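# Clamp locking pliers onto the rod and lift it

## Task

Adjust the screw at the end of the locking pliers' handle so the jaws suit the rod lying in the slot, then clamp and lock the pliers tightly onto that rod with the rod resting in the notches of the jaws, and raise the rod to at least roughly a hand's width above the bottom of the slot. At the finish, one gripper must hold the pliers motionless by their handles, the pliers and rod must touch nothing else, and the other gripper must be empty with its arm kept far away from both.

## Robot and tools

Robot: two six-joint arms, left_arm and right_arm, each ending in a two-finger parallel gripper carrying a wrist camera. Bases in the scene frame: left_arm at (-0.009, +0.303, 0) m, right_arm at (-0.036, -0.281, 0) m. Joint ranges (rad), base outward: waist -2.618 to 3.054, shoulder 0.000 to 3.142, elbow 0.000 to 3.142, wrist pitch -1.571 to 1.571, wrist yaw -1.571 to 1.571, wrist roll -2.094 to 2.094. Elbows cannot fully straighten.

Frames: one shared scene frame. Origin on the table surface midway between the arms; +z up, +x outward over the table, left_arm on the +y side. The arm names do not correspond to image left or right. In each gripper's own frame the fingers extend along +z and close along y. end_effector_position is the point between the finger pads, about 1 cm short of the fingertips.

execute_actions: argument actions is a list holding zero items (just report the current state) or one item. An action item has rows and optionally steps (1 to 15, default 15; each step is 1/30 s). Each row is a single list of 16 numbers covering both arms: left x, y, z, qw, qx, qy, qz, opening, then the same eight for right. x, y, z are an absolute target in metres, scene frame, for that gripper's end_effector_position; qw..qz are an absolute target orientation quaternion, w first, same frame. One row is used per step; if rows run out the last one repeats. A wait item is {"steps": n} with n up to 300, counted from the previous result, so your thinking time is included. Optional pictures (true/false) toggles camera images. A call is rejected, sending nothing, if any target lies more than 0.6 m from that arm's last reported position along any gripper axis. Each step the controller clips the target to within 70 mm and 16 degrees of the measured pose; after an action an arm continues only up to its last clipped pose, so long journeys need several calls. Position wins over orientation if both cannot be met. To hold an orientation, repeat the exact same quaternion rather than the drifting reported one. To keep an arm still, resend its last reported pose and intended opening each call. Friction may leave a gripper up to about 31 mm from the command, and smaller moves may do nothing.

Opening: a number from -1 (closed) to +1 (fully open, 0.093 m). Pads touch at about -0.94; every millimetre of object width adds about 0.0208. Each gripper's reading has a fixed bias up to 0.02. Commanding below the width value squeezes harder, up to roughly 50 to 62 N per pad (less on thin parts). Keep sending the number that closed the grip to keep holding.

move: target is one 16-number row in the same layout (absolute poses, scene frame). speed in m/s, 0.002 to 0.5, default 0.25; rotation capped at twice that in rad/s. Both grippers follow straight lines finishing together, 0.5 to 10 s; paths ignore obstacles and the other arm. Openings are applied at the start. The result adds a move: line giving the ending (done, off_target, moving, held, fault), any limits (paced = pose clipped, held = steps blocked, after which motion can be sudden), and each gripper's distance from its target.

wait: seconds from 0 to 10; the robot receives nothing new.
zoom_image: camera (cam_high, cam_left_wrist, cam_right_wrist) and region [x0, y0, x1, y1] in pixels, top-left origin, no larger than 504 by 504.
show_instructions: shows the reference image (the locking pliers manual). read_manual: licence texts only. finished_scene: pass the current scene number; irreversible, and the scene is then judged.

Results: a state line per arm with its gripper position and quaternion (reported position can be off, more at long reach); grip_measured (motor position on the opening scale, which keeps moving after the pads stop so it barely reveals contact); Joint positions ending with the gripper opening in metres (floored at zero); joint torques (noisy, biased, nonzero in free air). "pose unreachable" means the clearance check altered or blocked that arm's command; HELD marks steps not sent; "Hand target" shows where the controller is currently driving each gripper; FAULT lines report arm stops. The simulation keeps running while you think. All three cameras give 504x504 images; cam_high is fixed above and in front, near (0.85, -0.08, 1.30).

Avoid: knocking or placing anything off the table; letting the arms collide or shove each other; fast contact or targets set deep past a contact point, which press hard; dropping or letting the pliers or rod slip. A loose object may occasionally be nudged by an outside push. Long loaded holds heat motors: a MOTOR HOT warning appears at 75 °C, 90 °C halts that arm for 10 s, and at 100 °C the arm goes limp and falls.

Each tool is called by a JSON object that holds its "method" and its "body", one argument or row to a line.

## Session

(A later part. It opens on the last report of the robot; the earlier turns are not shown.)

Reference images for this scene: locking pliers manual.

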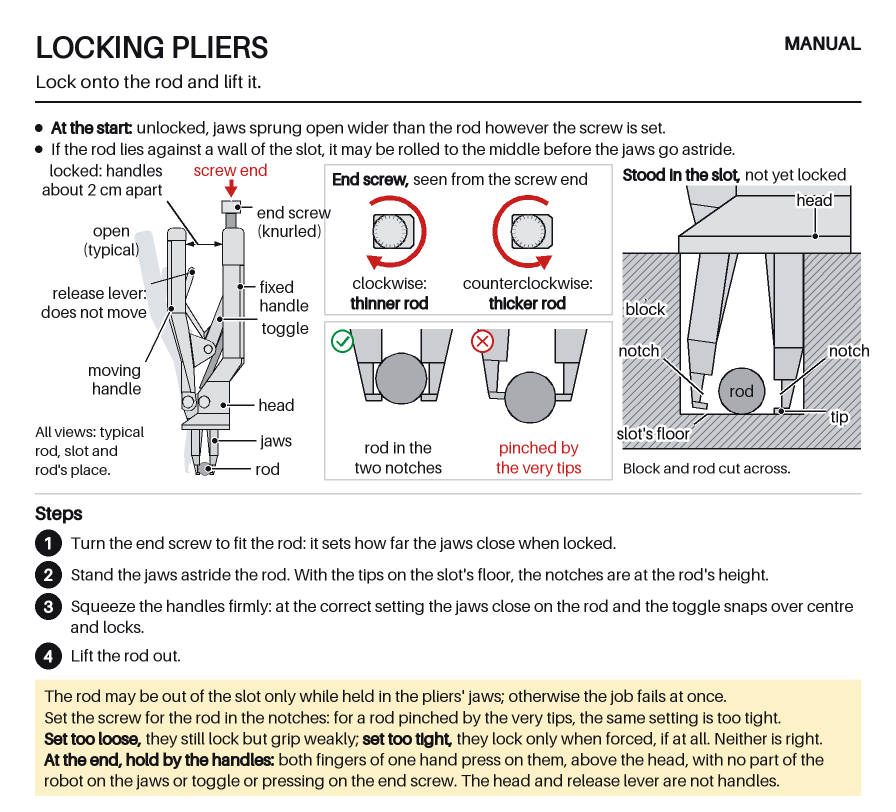

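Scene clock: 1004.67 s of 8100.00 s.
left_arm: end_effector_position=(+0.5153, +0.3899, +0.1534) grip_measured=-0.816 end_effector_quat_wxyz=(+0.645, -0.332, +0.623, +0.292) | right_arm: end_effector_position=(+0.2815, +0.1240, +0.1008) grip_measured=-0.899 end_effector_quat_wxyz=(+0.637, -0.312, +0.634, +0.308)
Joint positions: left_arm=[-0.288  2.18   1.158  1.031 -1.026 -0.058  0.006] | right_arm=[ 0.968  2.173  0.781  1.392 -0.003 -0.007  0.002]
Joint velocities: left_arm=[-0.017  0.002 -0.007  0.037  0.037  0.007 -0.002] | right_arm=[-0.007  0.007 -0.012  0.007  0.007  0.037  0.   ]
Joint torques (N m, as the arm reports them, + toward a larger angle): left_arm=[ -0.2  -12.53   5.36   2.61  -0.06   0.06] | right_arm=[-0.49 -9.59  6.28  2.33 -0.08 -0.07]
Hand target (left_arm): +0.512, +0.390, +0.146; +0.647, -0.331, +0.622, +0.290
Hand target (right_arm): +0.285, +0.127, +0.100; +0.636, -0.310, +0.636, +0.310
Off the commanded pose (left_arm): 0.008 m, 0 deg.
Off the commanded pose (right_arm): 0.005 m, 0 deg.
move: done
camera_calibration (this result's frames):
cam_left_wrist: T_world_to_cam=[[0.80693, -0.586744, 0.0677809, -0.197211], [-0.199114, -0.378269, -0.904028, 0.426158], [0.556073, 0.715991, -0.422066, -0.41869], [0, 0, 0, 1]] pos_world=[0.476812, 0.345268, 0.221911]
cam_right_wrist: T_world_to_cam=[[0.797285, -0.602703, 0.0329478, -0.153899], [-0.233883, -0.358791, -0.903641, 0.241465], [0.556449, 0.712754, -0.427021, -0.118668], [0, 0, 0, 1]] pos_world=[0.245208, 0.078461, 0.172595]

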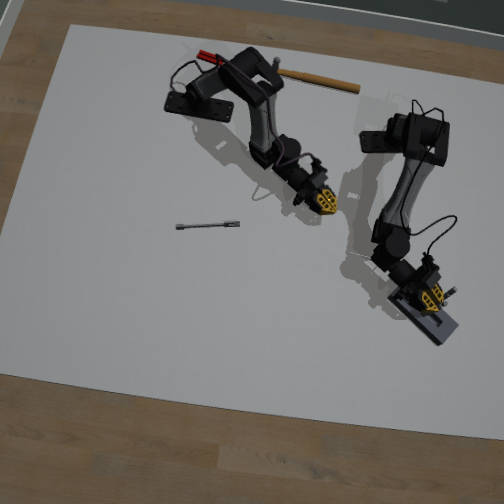

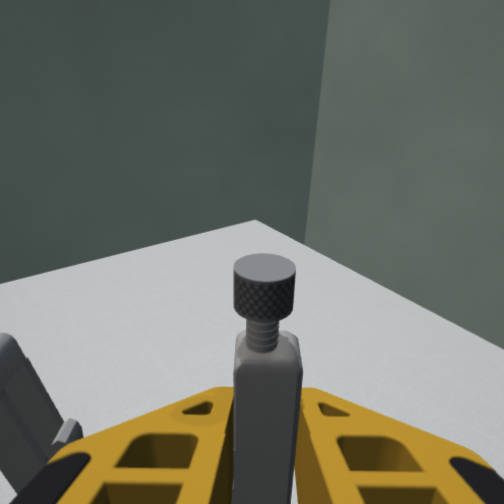

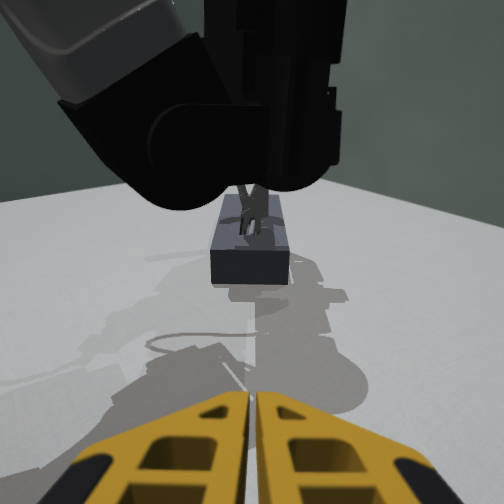

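{"method": "move", "body": {
  "target": [0.512,0.390,0.141,0.645,-0.3275,0.625,0.293,-0.97,0.285,0.127,0.10,0.6355,-0.31,0.6355,0.31,-0.9],
  "speed": 0.006
}}

{"method": "zoom_image", "body": {
  "camera": "cam_right_wrist",
  "region": [200,130,310,250]
}}

Scene clock: 1009.37 s of 8100.00 s.
left_arm: end_effector_position=(+0.5153, +0.3900, +0.1531) grip_measured=-0.816 end_effector_quat_wxyz=(+0.647, -0.332, +0.621, +0.293) | right_arm: end_effector_position=(+0.2815, +0.1240, +0.1008) grip_measured=-0.899 end_effector_quat_wxyz=(+0.637, -0.312, +0.634, +0.308)
Joint positions: left_arm=[-0.288  2.186  1.158  1.046 -1.027 -0.051  0.006] | right_arm=[ 0.968  2.173  0.781  1.392 -0.003 -0.007  0.002]
Joint velocities: left_arm=[-0.002 -0.007 -0.007 -0.022 -0.022 -0.022  0.   ] | right_arm=[-0.007 -0.012  0.002  0.022 -0.022  0.022  0.001]
Joint torques (N m, as the arm reports them, + toward a larger angle): left_arm=[ -0.31 -12.1    5.22   2.48   0.     0.01] | right_arm=[-0.44 -9.53  6.22  2.33 -0.06 -0.06]
Hand target (left_arm): +0.512, +0.390, +0.141; +0.645, -0.328, +0.625, +0.293
Hand target (right_arm): +0.285, +0.127, +0.100; +0.635, -0.310, +0.636, +0.310
Off the commanded pose (left_arm): 0.013 m, 1 deg.
Off the commanded pose (right_arm): 0.005 m, 0 deg.
move: off_target (left_arm)
camera_calibration (this result's frames):
cam_left_wrist: T_world_to_cam=[[0.807397, -0.586024, 0.0684497, -0.197785], [-0.195563, -0.375268, -0.906051, 0.423304], [0.556655, 0.718157, -0.417595, -0.4207], [0, 0, 0, 1]] pos_world=[0.476659, 0.345074, 0.221391]
cam_right_wrist: T_world_to_cam=[[0.797293, -0.602693, 0.0329409, -0.153899], [-0.234096, -0.359062, -0.903479, 0.241459], [0.556348, 0.712626, -0.427366, -0.118628], [0, 0, 0, 1]] pos_world=[0.245225, 0.0784826, 0.172525]

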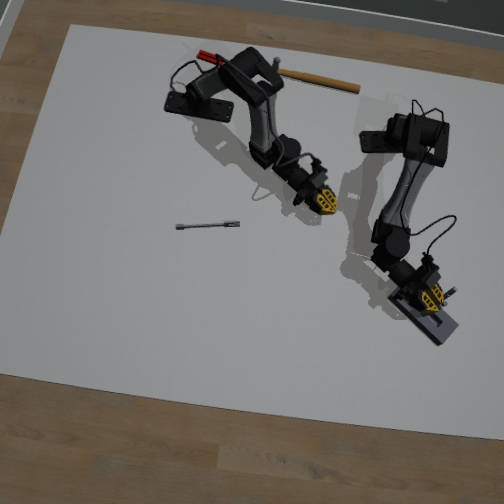

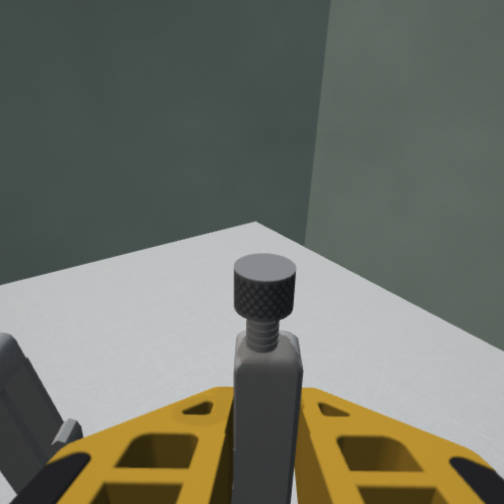

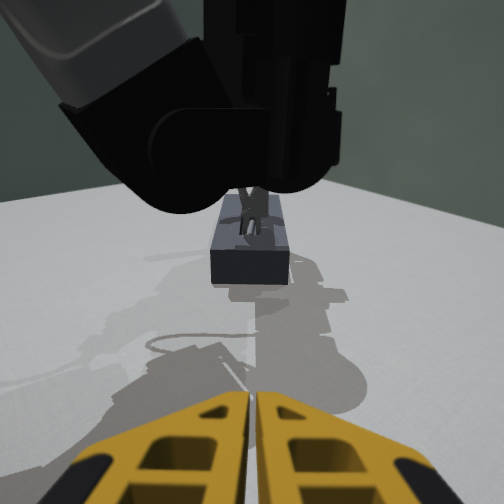

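Region (200, 130, 310, 250) of cam_right_wrist's 504x504 image, scaled by 4.200, with more detail than that image has; it fills the left 462 columns of this view, and the rest is white.

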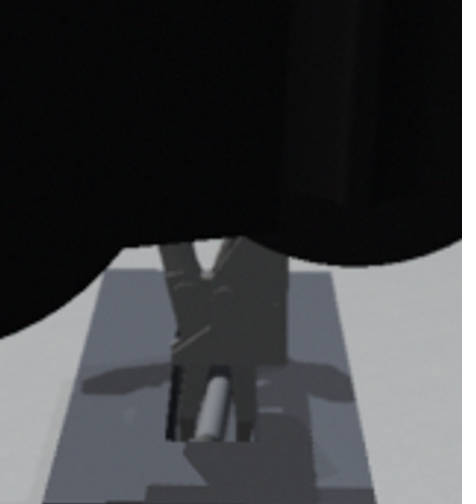

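{"method": "move", "body": {
  "target": [0.514,0.390,0.147,0.645,-0.3275,0.625,0.293,-0.68,0.285,0.127,0.10,0.6355,-0.31,0.6355,0.31,-0.9],
  "speed": 0.006
}}

{"method": "move", "body": {
  "target": [0.514,0.390,0.147,0.645,-0.3275,0.625,0.293,-0.58,0.285,0.127,0.10,0.6355,-0.31,0.6355,0.31,-0.9],
  "speed": 0.006
}}

Scene clock: 1014.33 s of 8100.00 s.
left_arm: end_effector_position=(+0.5151, +0.3901, +0.1531) grip_measured=-0.679 end_effector_quat_wxyz=(+0.647, -0.332, +0.621, +0.294) | right_arm: end_effector_position=(+0.2815, +0.1240, +0.1008) grip_measured=-0.899 end_effector_quat_wxyz=(+0.637, -0.312, +0.634, +0.308)
Joint positions: left_arm=[-0.288  2.186  1.158  1.046 -1.029 -0.049  0.013] | right_arm=[ 0.968  2.173  0.781  1.392 -0.003 -0.007  0.002]
Joint velocities: left_arm=[ 0.007 -0.012  0.002 -0.081  0.037 -0.037 -0.001] | right_arm=[-0.002 -0.012 -0.002  0.007 -0.051  0.007  0.001]
Joint torques (N m, as the arm reports them, + toward a larger angle): left_arm=[ -0.26 -13.12   6.24   2.22  -0.01   0.04] | right_arm=[-0.45 -9.56  6.27  2.33 -0.08 -0.07]
Hand target (left_arm): +0.514, +0.390, +0.147; +0.645, -0.328, +0.625, +0.293
Hand target (right_arm): +0.285, +0.127, +0.100; +0.636, -0.310, +0.636, +0.310
Off the commanded pose (left_arm): 0.006 m, 1 deg.
Off the commanded pose (right_arm): 0.005 m, 0 deg.
move: done
camera_calibration (this result's frames):
cam_left_wrist: T_world_to_cam=[[0.808333, -0.584826, 0.0676527, -0.198363], [-0.195469, -0.375, -0.906182, 0.42313], [0.555329, 0.719273, -0.417441, -0.420509], [0, 0, 0, 1]] pos_world=[0.476573, 0.345127, 0.221315]
cam_right_wrist: T_world_to_cam=[[0.797293, -0.602693, 0.0329409, -0.153899], [-0.234096, -0.359062, -0.903479, 0.241459], [0.556348, 0.712626, -0.427366, -0.118628], [0, 0, 0, 1]] pos_world=[0.245225, 0.0784826, 0.172525]

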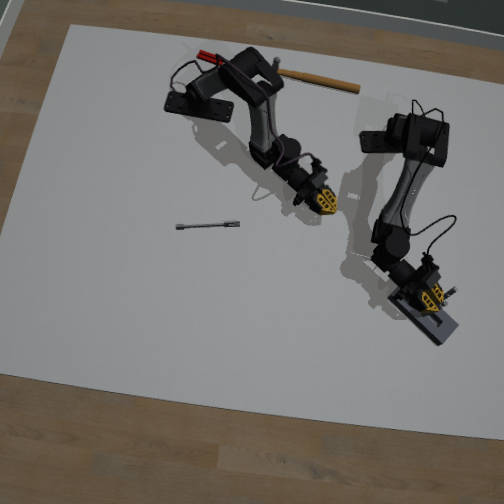

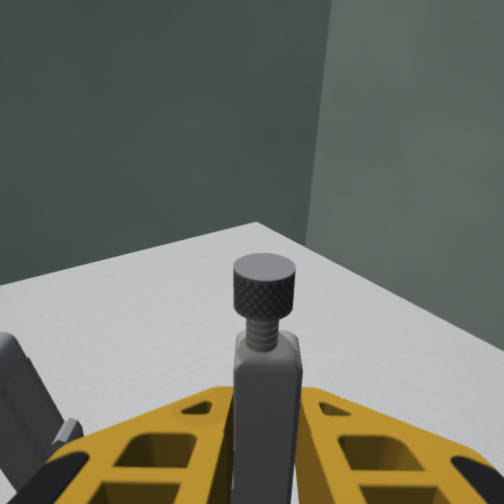

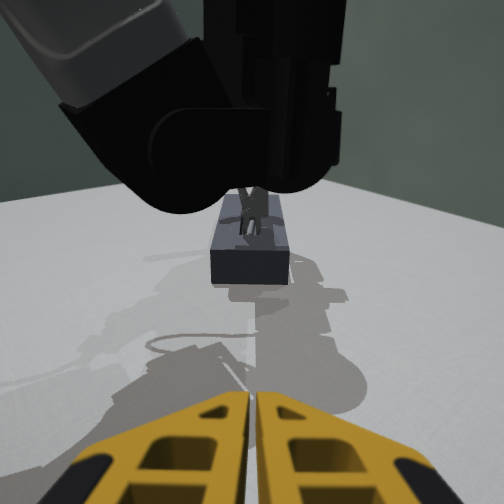

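Scene clock: 1015.67 s of 8100.00 s.
left_arm: end_effector_position=(+0.5159, +0.3895, +0.1531) grip_measured=-0.581 end_effector_quat_wxyz=(+0.648, -0.330, +0.622, +0.292) | right_arm: end_effector_position=(+0.2815, +0.1240, +0.1008) grip_measured=-0.899 end_effector_quat_wxyz=(+0.637, -0.312, +0.634, +0.308)
Joint positions: left_arm=[-0.288  2.186  1.158  1.046 -1.023 -0.049  0.017] | right_arm=[ 0.968  2.173  0.781  1.392 -0.003 -0.007  0.002]
Joint velocities: left_arm=[-0.002  0.007 -0.017  0.081 -0.022 -0.022 -0.002] | right_arm=[-0.017  0.002  0.012 -0.051  0.022  0.022 -0.   ]
Joint torques (N m, as the arm reports them, + toward a larger angle): left_arm=[ -0.29 -13.09   6.33   2.22  -0.07   0.04] | right_arm=[-0.36 -9.58  6.21  2.33 -0.07 -0.05]
Hand target (left_arm): +0.514, +0.390, +0.147; +0.645, -0.328, +0.625, +0.293
Hand target (right_arm): +0.285, +0.127, +0.100; +0.636, -0.310, +0.636, +0.310
Off the commanded pose (left_arm): 0.006 m, 1 deg.
Off the commanded pose (right_arm): 0.005 m, 0 deg.
move: done
camera_calibration (this result's frames):
cam_left_wrist: T_world_to_cam=[[0.804973, -0.589448, 0.0676023, -0.195783], [-0.197601, -0.373784, -0.906223, 0.423704], [0.559439, 0.716126, -0.417362, -0.421412], [0, 0, 0, 1]] pos_world=[0.477079, 0.344754, 0.221324]
cam_right_wrist: T_world_to_cam=[[0.797293, -0.602693, 0.0329409, -0.153899], [-0.234096, -0.359062, -0.903479, 0.241459], [0.556348, 0.712626, -0.427366, -0.118628], [0, 0, 0, 1]] pos_world=[0.245225, 0.0784826, 0.172525]

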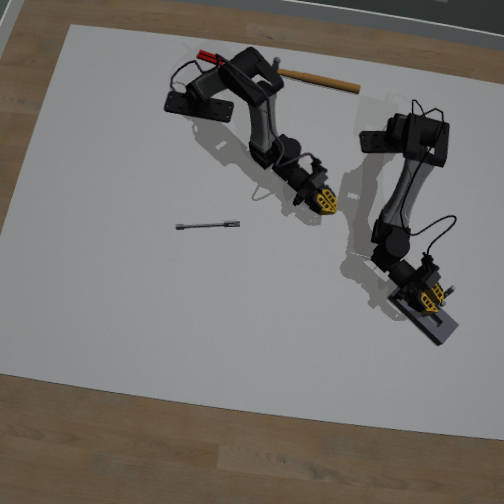

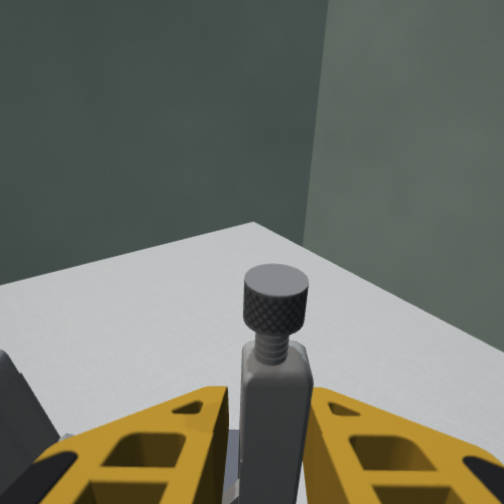

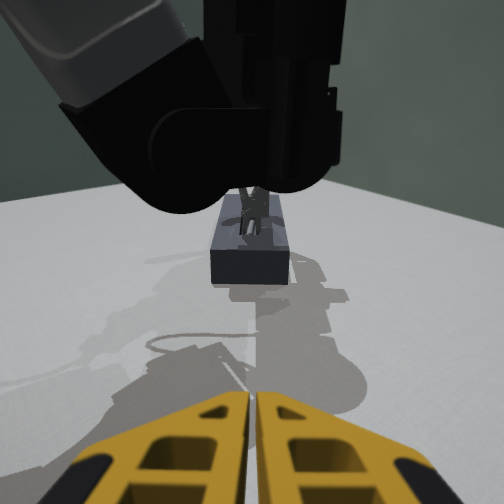

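{"method": "move", "body": {
  "target": [0.514,0.390,0.147,0.645,-0.3275,0.625,0.293,-0.48,0.285,0.127,0.10,0.6355,-0.31,0.6355,0.31,-0.9],
  "speed": 0.006
}}

{"method": "zoom_image", "body": {
  "camera": "cam_right_wrist",
  "region": [200,130,310,250]
}}

Scene clock: 1018.83 s of 8100.00 s.
left_arm: end_effector_position=(+0.5159, +0.3895, +0.1531) grip_measured=-0.481 end_effector_quat_wxyz=(+0.648, -0.330, +0.622, +0.292) | right_arm: end_effector_position=(+0.2815, +0.1240, +0.1008) grip_measured=-0.899 end_effector_quat_wxyz=(+0.637, -0.312, +0.634, +0.308)
Joint positions: left_arm=[-0.288  2.186  1.158  1.046 -1.023 -0.049  0.022] | right_arm=[ 0.968  2.173  0.781  1.392 -0.003 -0.007  0.002]
Joint velocities: left_arm=[ 0.007 -0.002  0.017  0.037 -0.022  0.051  0.   ] | right_arm=[-0.012 -0.002 -0.012 -0.037  0.007 -0.037 -0.   ]
Joint torques (N m, as the arm reports them, + toward a larger angle): left_arm=[ -0.24 -13.1    6.27   2.26  -0.06   0.03] | right_arm=[-0.46 -9.55  6.28  2.33 -0.08 -0.07]
Hand target (left_arm): +0.514, +0.390, +0.147; +0.645, -0.328, +0.625, +0.293
Hand target (right_arm): +0.285, +0.127, +0.100; +0.636, -0.310, +0.636, +0.310
Off the commanded pose (left_arm): 0.006 m, 1 deg.
Off the commanded pose (right_arm): 0.005 m, 0 deg.
move: done
camera_calibration (this result's frames):
cam_left_wrist: T_world_to_cam=[[0.804973, -0.589448, 0.0676023, -0.195783], [-0.197601, -0.373784, -0.906223, 0.423704], [0.559439, 0.716126, -0.417362, -0.421412], [0, 0, 0, 1]] pos_world=[0.477079, 0.344754, 0.221324]
cam_right_wrist: T_world_to_cam=[[0.797293, -0.602693, 0.0329409, -0.153899], [-0.234096, -0.359062, -0.903479, 0.241459], [0.556348, 0.712626, -0.427366, -0.118628], [0, 0, 0, 1]] pos_world=[0.245225, 0.0784826, 0.172525]

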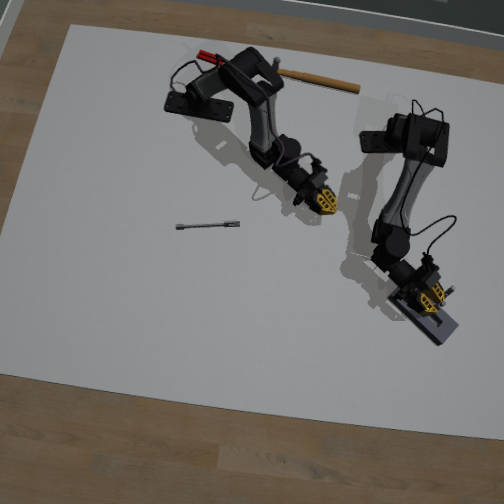

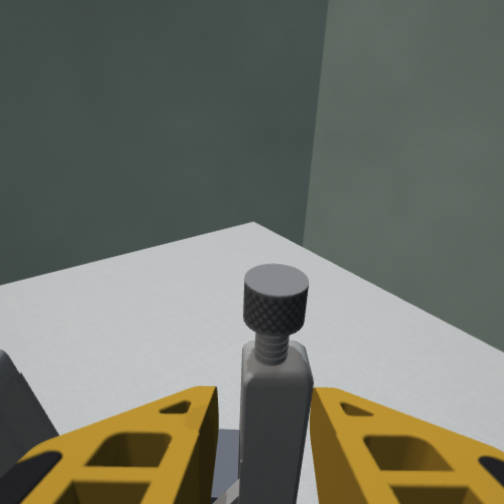

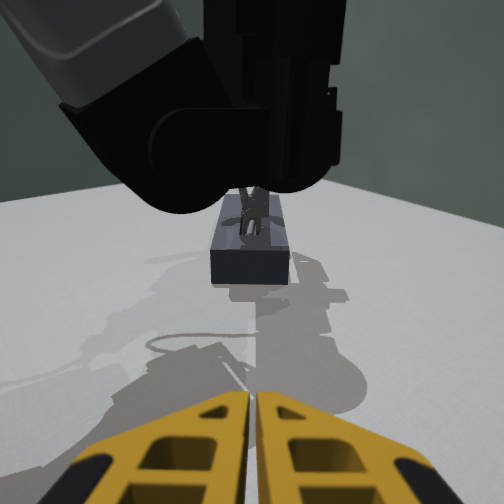

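Region (200, 130, 310, 250) of cam_right_wrist's 504x504 image, scaled by 4.200, with more detail than that image has; it fills the left 462 columns of this view, and the rest is white.

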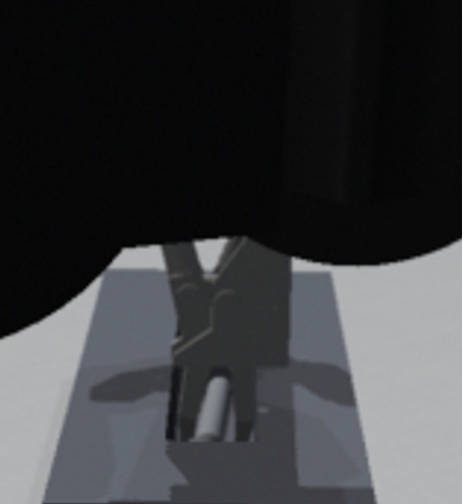

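{"method": "move", "body": {
  "target": [0.514,0.390,0.147,0.645,-0.3275,0.625,0.293,-0.2,0.285,0.127,0.10,0.6355,-0.31,0.6355,0.31,-0.9],
  "speed": 0.006
}}

{"method": "move", "body": {
  "target": [0.487,0.352,0.152,0.645,-0.3275,0.625,0.293,-0.2,0.285,0.127,0.10,0.6355,-0.31,0.6355,0.31,-0.9],
  "speed": 0.02
}}

Scene clock: 1022.27 s of 8100.00 s.
left_arm: end_effector_position=(+0.5159, +0.3895, +0.1531) grip_measured=-0.201 end_effector_quat_wxyz=(+0.648, -0.330, +0.622, +0.292) | right_arm: end_effector_position=(+0.2815, +0.1240, +0.1008) grip_measured=-0.899 end_effector_quat_wxyz=(+0.637, -0.312, +0.634, +0.308)
Joint positions: left_arm=[-0.288  2.186  1.158  1.046 -1.023 -0.049  0.036] | right_arm=[ 0.968  2.173  0.781  1.392 -0.003 -0.007  0.002]
Joint velocities: left_arm=[-0.012 -0.002 -0.002 -0.066  0.037 -0.007 -0.001] | right_arm=[ 0.007 -0.027 -0.017 -0.022  0.051 -0.037  0.001]
Joint torques (N m, as the arm reports them, + toward a larger angle): left_arm=[ -0.28 -13.05   6.37   2.24  -0.08   0.03] | right_arm=[-0.42 -9.53  6.23  2.33 -0.08 -0.07]
Hand target (left_arm): +0.514, +0.390, +0.147; +0.645, -0.328, +0.625, +0.293
Hand target (right_arm): +0.285, +0.127, +0.100; +0.636, -0.310, +0.636, +0.310
Off the commanded pose (left_arm): 0.006 m, 1 deg.
Off the commanded pose (right_arm): 0.005 m, 0 deg.
move: done
camera_calibration (this result's frames):
cam_left_wrist: T_world_to_cam=[[0.804973, -0.589448, 0.0676023, -0.195783], [-0.197601, -0.373784, -0.906223, 0.423704], [0.559439, 0.716126, -0.417362, -0.421412], [0, 0, 0, 1]] pos_world=[0.477079, 0.344754, 0.221324]
cam_right_wrist: T_world_to_cam=[[0.797293, -0.602693, 0.0329409, -0.153899], [-0.234096, -0.359062, -0.903479, 0.241459], [0.556348, 0.712626, -0.427366, -0.118628], [0, 0, 0, 1]] pos_world=[0.245225, 0.0784826, 0.172525]

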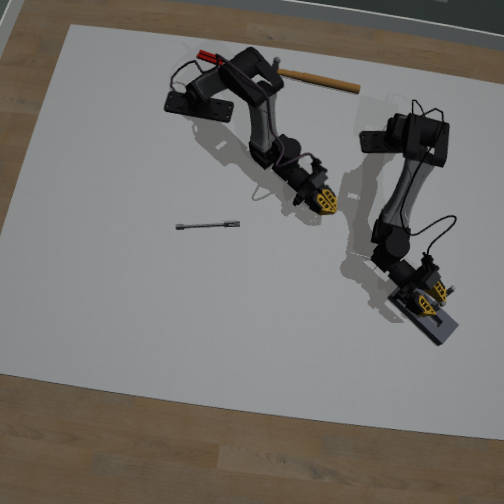

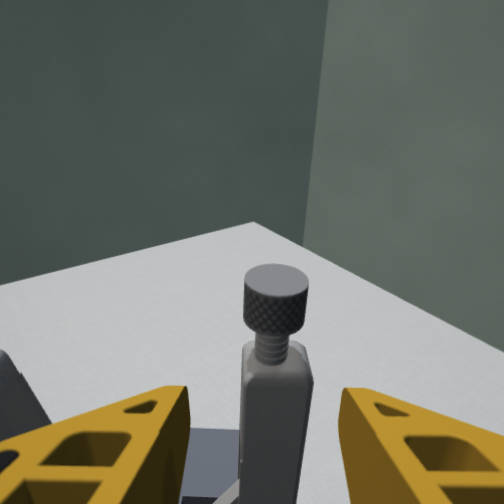

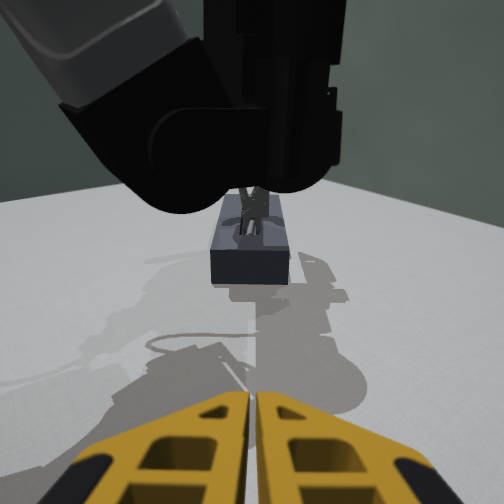

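Scene clock: 1024.90 s of 8100.00 s.
left_arm: end_effector_position=(+0.4938, +0.3539, +0.1521) grip_measured=-0.201 end_effector_quat_wxyz=(+0.644, -0.328, +0.625, +0.294) | right_arm: end_effector_position=(+0.2815, +0.1240, +0.1008) grip_measured=-0.899 end_effector_quat_wxyz=(+0.637, -0.312, +0.634, +0.308)
Joint positions: left_arm=[-0.38   2.139  1.077  1.068 -1.114 -0.049  0.036] | right_arm=[ 0.968  2.173  0.781  1.392 -0.003 -0.007  0.002]
Joint velocities: left_arm=[ 0.007 -0.017 -0.002  0.007 -0.066 -0.007 -0.002] | right_arm=[ 0.002  0.002 -0.002 -0.037 -0.007 -0.022  0.001]
Joint torques (N m, as the arm reports them, + toward a larger angle): left_arm=[ -0.77 -14.42   4.72   2.15  -0.17  -0.06] | right_arm=[-0.45 -9.56  6.28  2.34 -0.07 -0.05]
Hand target (left_arm): +0.488, +0.352, +0.151; +0.644, -0.328, +0.626, +0.292
Hand target (right_arm): +0.285, +0.127, +0.100; +0.636, -0.310, +0.636, +0.310
Off the commanded pose (left_arm): 0.007 m, 0 deg.
Off the commanded pose (right_arm): 0.005 m, 0 deg.
move: done
camera_calibration (this result's frames):
cam_left_wrist: T_world_to_cam=[[0.804811, -0.590729, 0.057613, -0.196927], [-0.208887, -0.372765, -0.904109, 0.409991], [0.555559, 0.715602, -0.423401, -0.380945], [0, 0, 0, 1]] pos_world=[0.455768, 0.309105, 0.220729]
cam_right_wrist: T_world_to_cam=[[0.797293, -0.602693, 0.0329409, -0.153899], [-0.234096, -0.359062, -0.903479, 0.241459], [0.556348, 0.712626, -0.427366, -0.118628], [0, 0, 0, 1]] pos_world=[0.245225, 0.0784826, 0.172525]

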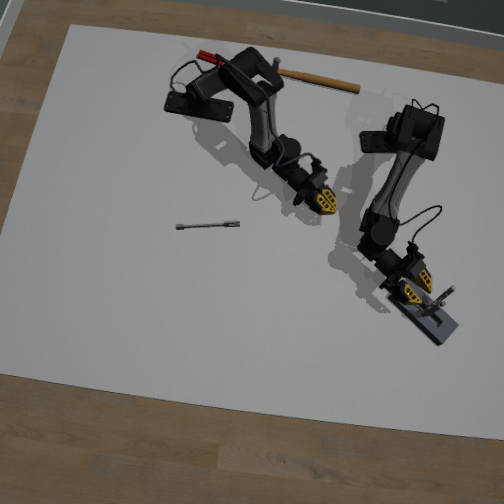

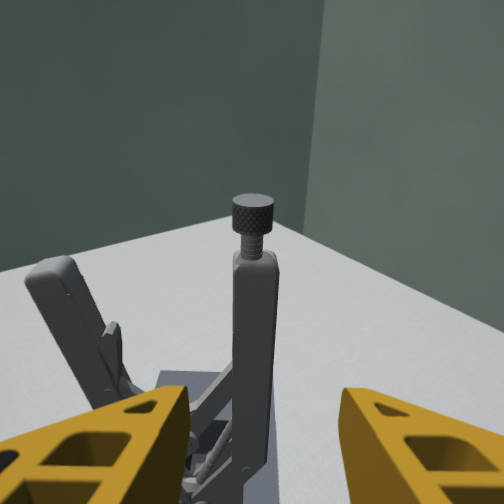

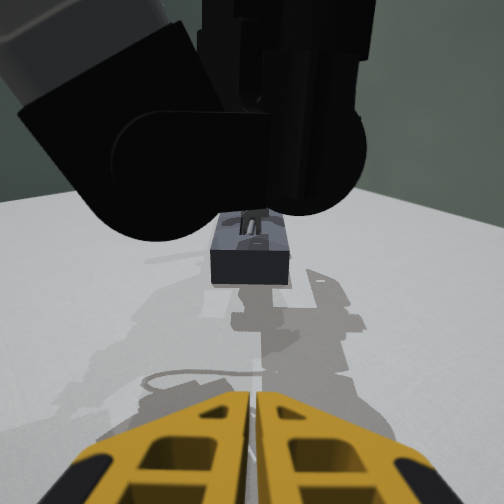

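{"method": "move", "body": {
  "target": [0.459,0.368,0.152,0.640,-0.315,0.631,0.305,0.97,0.285,0.127,0.10,0.6355,-0.31,0.6355,0.31,-0.9],
  "speed": 0.03
}}

Scene clock: 1030.23 s of 8100.00 s.
left_arm: end_effector_position=(+0.4646, +0.3629, +0.1522) grip_measured=+0.968 end_effector_quat_wxyz=(+0.642, -0.318, +0.630, +0.301) | right_arm: end_effector_position=(+0.2815, +0.1240, +0.1008) grip_measured=-0.899 end_effector_quat_wxyz=(+0.637, -0.312, +0.634, +0.308)
Joint positions: left_arm=[-0.372  2.06   0.929  1.144 -1.101 -0.017  0.092] | right_arm=[ 0.968  2.173  0.781  1.392 -0.003 -0.007  0.002]
Joint velocities: left_arm=[ 0.007 -0.007  0.017  0.066 -0.007 -0.007 -0.   ] | right_arm=[-0.012 -0.002 -0.002 -0.037 -0.051 -0.066 -0.001]
Joint torques (N m, as the arm reports them, + toward a larger angle): left_arm=[  0.46 -13.13   4.28   2.18  -0.05   0.11] | right_arm=[-0.46 -9.54  6.22  2.34 -0.07 -0.06]
Hand target (left_arm): +0.459, +0.368, +0.152; +0.640, -0.315, +0.631, +0.305
Hand target (right_arm): +0.285, +0.127, +0.100; +0.636, -0.310, +0.636, +0.310
Off the commanded pose (left_arm): 0.008 m, 1 deg.
Off the commanded pose (right_arm): 0.005 m, 0 deg.
move: done
camera_calibration (this result's frames):
cam_left_wrist: T_world_to_cam=[[0.803016, -0.595128, 0.0314339, -0.161616], [-0.227603, -0.355002, -0.906736, 0.410001], [0.550783, 0.720969, -0.420525, -0.371309], [0, 0, 0, 1]] pos_world=[0.427609, 0.317072, 0.220698]
cam_right_wrist: T_world_to_cam=[[0.797293, -0.602693, 0.0329409, -0.153899], [-0.234096, -0.359062, -0.903479, 0.241459], [0.556348, 0.712626, -0.427366, -0.118628], [0, 0, 0, 1]] pos_world=[0.245225, 0.0784826, 0.172525]

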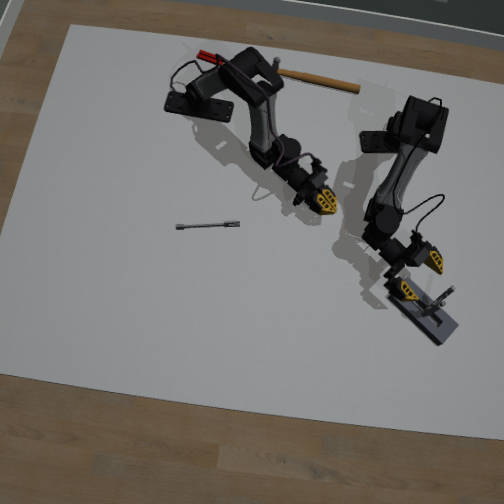

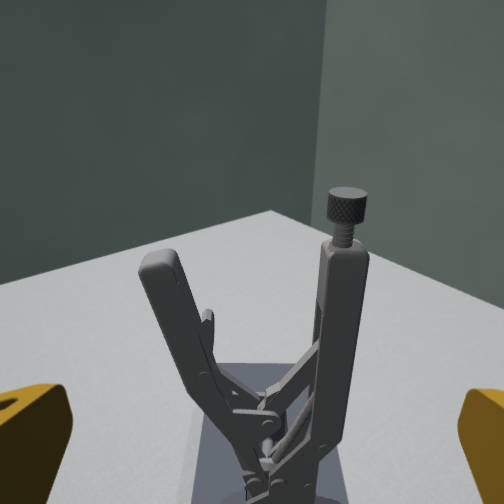

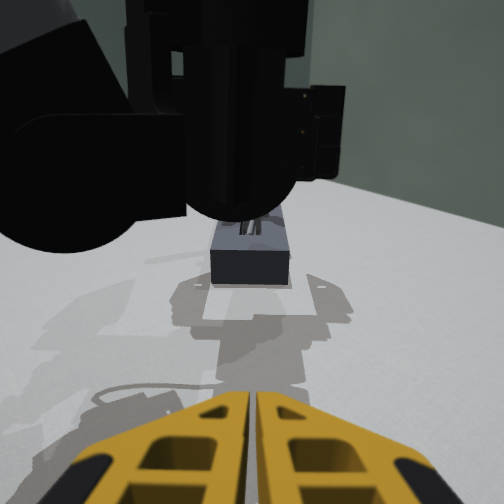

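{"method": "move", "body": {
  "target": [0.488,0.392,0.160,0.640,-0.315,0.631,0.305,0.97,0.285,0.127,0.10,0.6355,-0.31,0.6355,0.31,-0.9],
  "speed": 0.02
}}

Scene clock: 1035.77 s of 8100.00 s.
left_arm: end_effector_position=(+0.4813, +0.3896, +0.1654) grip_measured=+0.968 end_effector_quat_wxyz=(+0.646, -0.319, +0.625, +0.300) | right_arm: end_effector_position=(+0.2815, +0.1240, +0.1008) grip_measured=-0.899 end_effector_quat_wxyz=(+0.637, -0.312, +0.634, +0.308)
Joint positions: left_arm=[-0.296  2.06   0.994  1.094 -1.025 -0.013  0.092] | right_arm=[ 0.968  2.173  0.781  1.392 -0.003 -0.007  0.002]
Joint velocities: left_arm=[-0.002  0.007 -0.002  0.007  0.066  0.037 -0.   ] | right_arm=[ 0.002  0.007 -0.002 -0.037  0.066  0.007 -0.001]
Joint torques (N m, as the arm reports them, + toward a larger angle): left_arm=[  0.27 -10.04   9.88   1.97  -0.06   0.15] | right_arm=[-0.46 -9.57  6.21  2.34 -0.09 -0.07]
Hand target (left_arm): +0.487, +0.392, +0.161; +0.641, -0.314, +0.630, +0.306
Hand target (right_arm): +0.285, +0.127, +0.100; +0.636, -0.310, +0.636, +0.310
Off the commanded pose (left_arm): 0.009 m, 1 deg.
Off the commanded pose (right_arm): 0.005 m, 0 deg.
move: done
camera_calibration (this result's frames):
cam_left_wrist: T_world_to_cam=[[0.80262, -0.595144, 0.040053, -0.160831], [-0.216688, -0.353471, -0.910002, 0.429988], [0.55574, 0.721707, -0.412664, -0.398086], [0, 0, 0, 1]] pos_world=[0.443492, 0.343572, 0.233456]
cam_right_wrist: T_world_to_cam=[[0.797293, -0.602693, 0.0329409, -0.153899], [-0.234096, -0.359062, -0.903479, 0.241459], [0.556348, 0.712626, -0.427366, -0.118628], [0, 0, 0, 1]] pos_world=[0.245225, 0.0784826, 0.172525]

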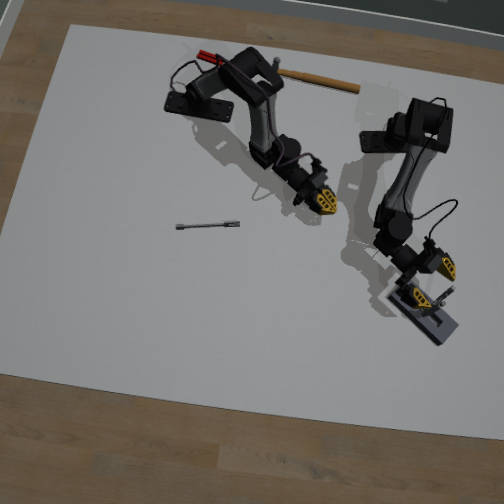

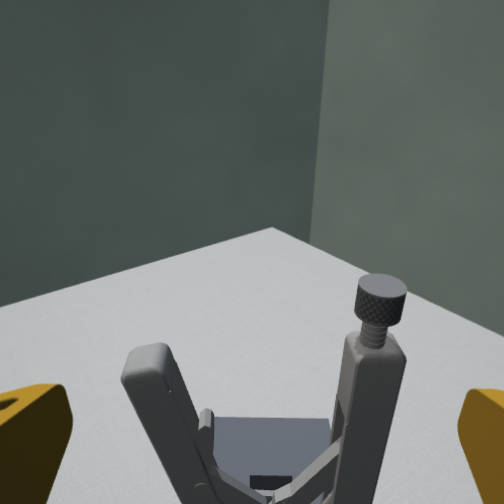

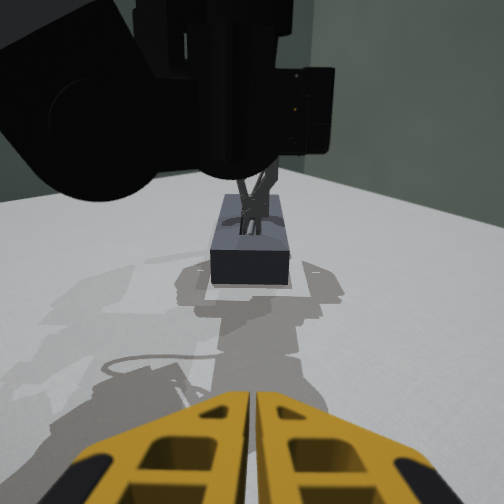

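{"method": "move", "body": {
  "target": [0.509,0.408,0.150,0.640,-0.315,0.631,0.305,0.97,0.285,0.127,0.10,0.6355,-0.31,0.6355,0.31,-0.9],
  "speed": 0.02
}}

Scene clock: 1039.83 s of 8100.00 s.
left_arm: end_effector_position=(+0.5033, +0.4047, +0.1532) grip_measured=+0.968 end_effector_quat_wxyz=(+0.644, -0.316, +0.628, +0.301) | right_arm: end_effector_position=(+0.2815, +0.1240, +0.1008) grip_measured=-0.899 end_effector_quat_wxyz=(+0.637, -0.312, +0.634, +0.308)
Joint positions: left_arm=[-0.253  2.146  1.083  1.081 -0.98  -0.013  0.092] | right_arm=[ 0.968  2.173  0.781  1.392 -0.003 -0.007  0.002]
Joint velocities: left_arm=[ 0.007 -0.002 -0.002 -0.051  0.022  0.007 -0.001] | right_arm=[ 0.012  0.002 -0.012 -0.022 -0.007  0.022  0.   ]
Joint torques (N m, as the arm reports them, + toward a larger angle): left_arm=[  0.3  -11.38   9.99   2.04  -0.01   0.12] | right_arm=[-0.45 -9.54  6.26  2.33 -0.08 -0.06]
Hand target (left_arm): +0.509, +0.408, +0.151; +0.641, -0.314, +0.631, +0.305
Hand target (right_arm): +0.285, +0.127, +0.100; +0.636, -0.310, +0.636, +0.310
Off the commanded pose (left_arm): 0.007 m, 1 deg.
Off the commanded pose (right_arm): 0.005 m, 0 deg.
move: done
camera_calibration (this result's frames):
cam_left_wrist: T_world_to_cam=[[0.802053, -0.596429, 0.0313532, -0.166894], [-0.225758, -0.351355, -0.908616, 0.432449], [0.552941, 0.72168, -0.416454, -0.424326], [0, 0, 0, 1]] pos_world=[0.466115, 0.35863, 0.221451]
cam_right_wrist: T_world_to_cam=[[0.797293, -0.602693, 0.0329409, -0.153899], [-0.234096, -0.359062, -0.903479, 0.241459], [0.556348, 0.712626, -0.427366, -0.118628], [0, 0, 0, 1]] pos_world=[0.245225, 0.0784826, 0.172525]

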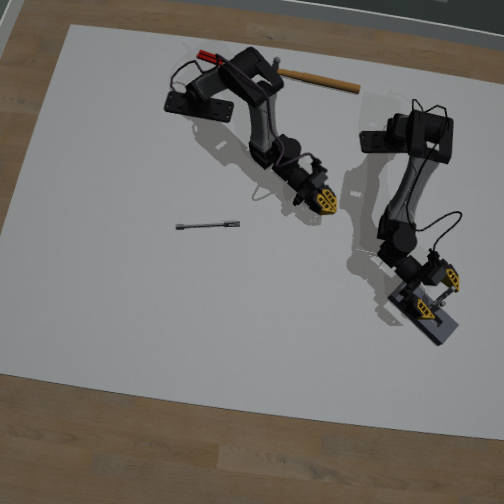

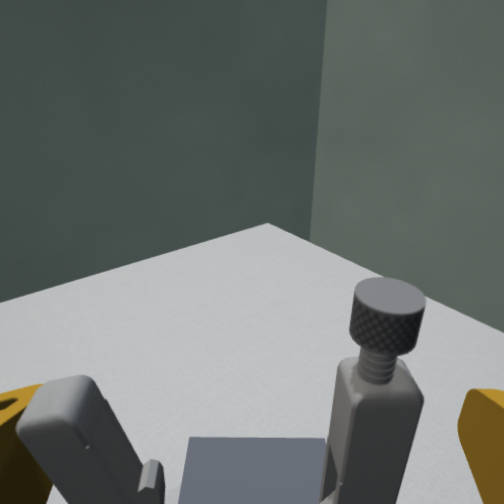

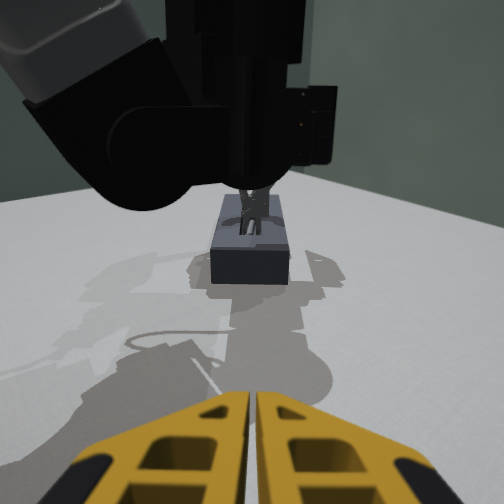

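{"method": "move", "body": {
  "target": [0.509,0.408,0.150,0.640,-0.315,0.631,0.305,0.5,0.285,0.127,0.10,0.6355,-0.31,0.6355,0.31,-0.9],
  "speed": 0.02
}}

{"method": "move", "body": {
  "target": [0.509,0.408,0.150,0.640,-0.315,0.631,0.305,0.35,0.285,0.127,0.10,0.6355,-0.31,0.6355,0.31,-0.9],
  "speed": 0.02
}}

{"method": "zoom_image", "body": {
  "camera": "cam_right_wrist",
  "region": [210,170,290,250]
}}

Scene clock: 1043.97 s of 8100.00 s.
left_arm: end_effector_position=(+0.5035, +0.4046, +0.1531) grip_measured=+0.502 end_effector_quat_wxyz=(+0.643, -0.316, +0.629, +0.301) | right_arm: end_effector_position=(+0.2815, +0.1240, +0.1008) grip_measured=-0.899 end_effector_quat_wxyz=(+0.637, -0.312, +0.634, +0.308)
Joint positions: left_arm=[-0.253  2.146  1.084  1.08  -0.98  -0.013  0.069] | right_arm=[ 0.968  2.173  0.781  1.392 -0.003 -0.007  0.002]
Joint velocities: left_arm=[ 0.007 -0.002 -0.012 -0.037  0.007  0.022 -0.001] | right_arm=[-0.027  0.002 -0.007  0.022 -0.022 -0.11  -0.001]
Joint torques (N m, as the arm reports them, + toward a larger angle): left_arm=[  0.32 -11.15   9.91   2.03  -0.07   0.06] | right_arm=[-0.39 -9.51  6.26  2.33 -0.07 -0.07]
Hand target (left_arm): +0.509, +0.408, +0.150; +0.640, -0.315, +0.631, +0.305
Hand target (right_arm): +0.285, +0.127, +0.100; +0.636, -0.310, +0.636, +0.310
Off the commanded pose (left_arm): 0.007 m, 1 deg.
Off the commanded pose (right_arm): 0.005 m, 0 deg.
move: done
camera_calibration (this result's frames):
cam_left_wrist: T_world_to_cam=[[0.801849, -0.596737, 0.0307049, -0.166692], [-0.226583, -0.35121, -0.908467, 0.432739], [0.5529, 0.721496, -0.416828, -0.424235], [0, 0, 0, 1]] pos_world=[0.466272, 0.358595, 0.221415]
cam_right_wrist: T_world_to_cam=[[0.797293, -0.602693, 0.0329409, -0.153899], [-0.234096, -0.359062, -0.903479, 0.241459], [0.556348, 0.712626, -0.427366, -0.118628], [0, 0, 0, 1]] pos_world=[0.245225, 0.0784826, 0.172525]

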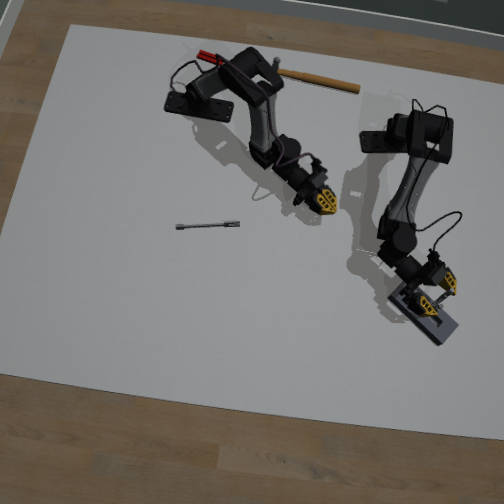

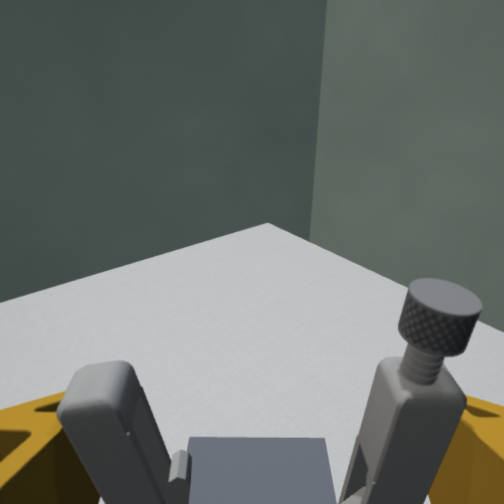

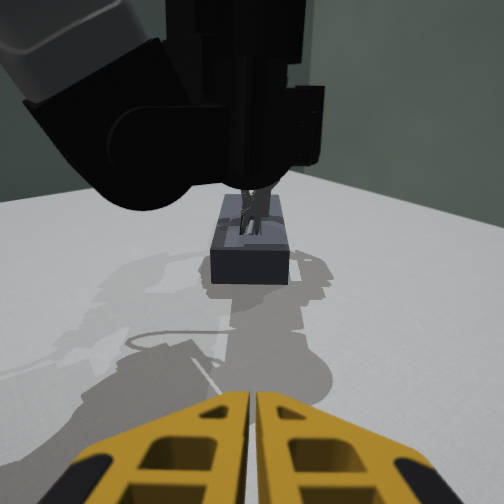

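Scene clock: 1044.67 s of 8100.00 s.
left_arm: end_effector_position=(+0.5040, +0.4042, +0.1531) grip_measured=+0.354 end_effector_quat_wxyz=(+0.644, -0.315, +0.629, +0.300) | right_arm: end_effector_position=(+0.2815, +0.1240, +0.1008) grip_measured=-0.899 end_effector_quat_wxyz=(+0.637, -0.312, +0.634, +0.308)
Joint positions: left_arm=[-0.253  2.146  1.084  1.08  -0.976 -0.014  0.062] | right_arm=[ 0.968  2.173  0.781  1.392 -0.003 -0.007  0.002]
Joint velocities: left_arm=[-0.007  0.002 -0.012 -0.051  0.007 -0.022  0.   ] | right_arm=[ 0.007 -0.002 -0.002 -0.081 -0.051  0.066  0.001]
Joint torques (N m, as the arm reports them, + toward a larger angle): left_arm=[  0.28 -11.28  10.02   2.03  -0.09   0.09] | right_arm=[-0.41 -9.55  6.25  2.34 -0.08 -0.06]
Hand target (left_arm): +0.509, +0.408, +0.150; +0.640, -0.315, +0.631, +0.305
Hand target (right_arm): +0.285, +0.127, +0.100; +0.636, -0.310, +0.636, +0.310
Off the commanded pose (left_arm): 0.007 m, 1 deg.
Off the commanded pose (right_arm): 0.005 m, 0 deg.
move: done
camera_calibration (this result's frames):
cam_left_wrist: T_world_to_cam=[[0.799327, -0.600094, 0.0310469, -0.164822], [-0.227779, -0.350404, -0.908479, 0.432999], [0.556052, 0.7191, -0.416776, -0.424849], [0, 0, 0, 1]] pos_world=[0.466613, 0.358324, 0.221421]
cam_right_wrist: T_world_to_cam=[[0.797293, -0.602693, 0.0329409, -0.153899], [-0.234096, -0.359062, -0.903479, 0.241459], [0.556348, 0.712626, -0.427366, -0.118628], [0, 0, 0, 1]] pos_world=[0.245225, 0.0784826, 0.172525]

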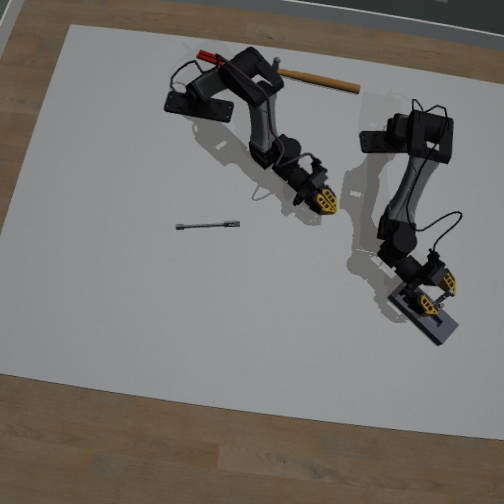

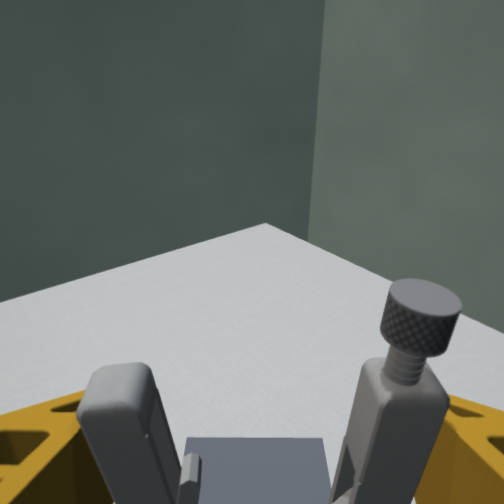

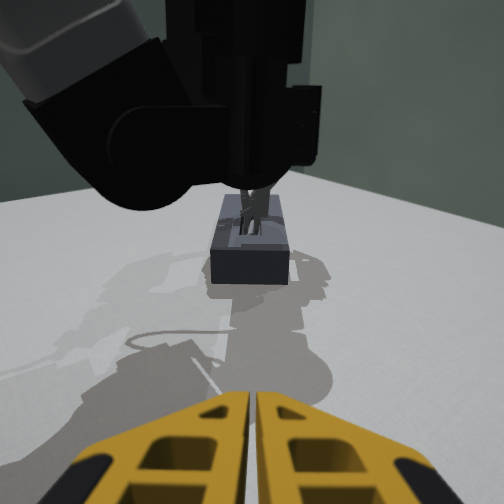

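Region (210, 170, 290, 250) of cam_right_wrist's 504x504 image, scaled by 6.300, with more detail than that image has.

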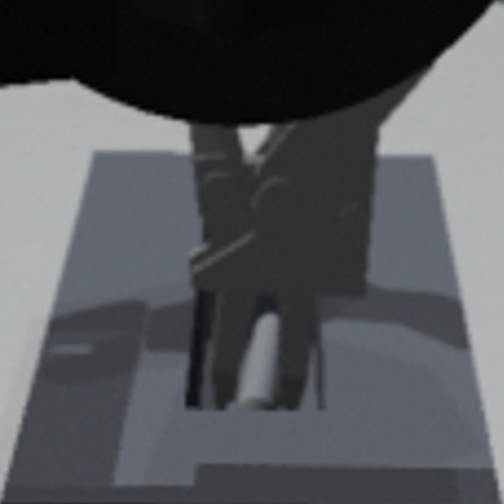

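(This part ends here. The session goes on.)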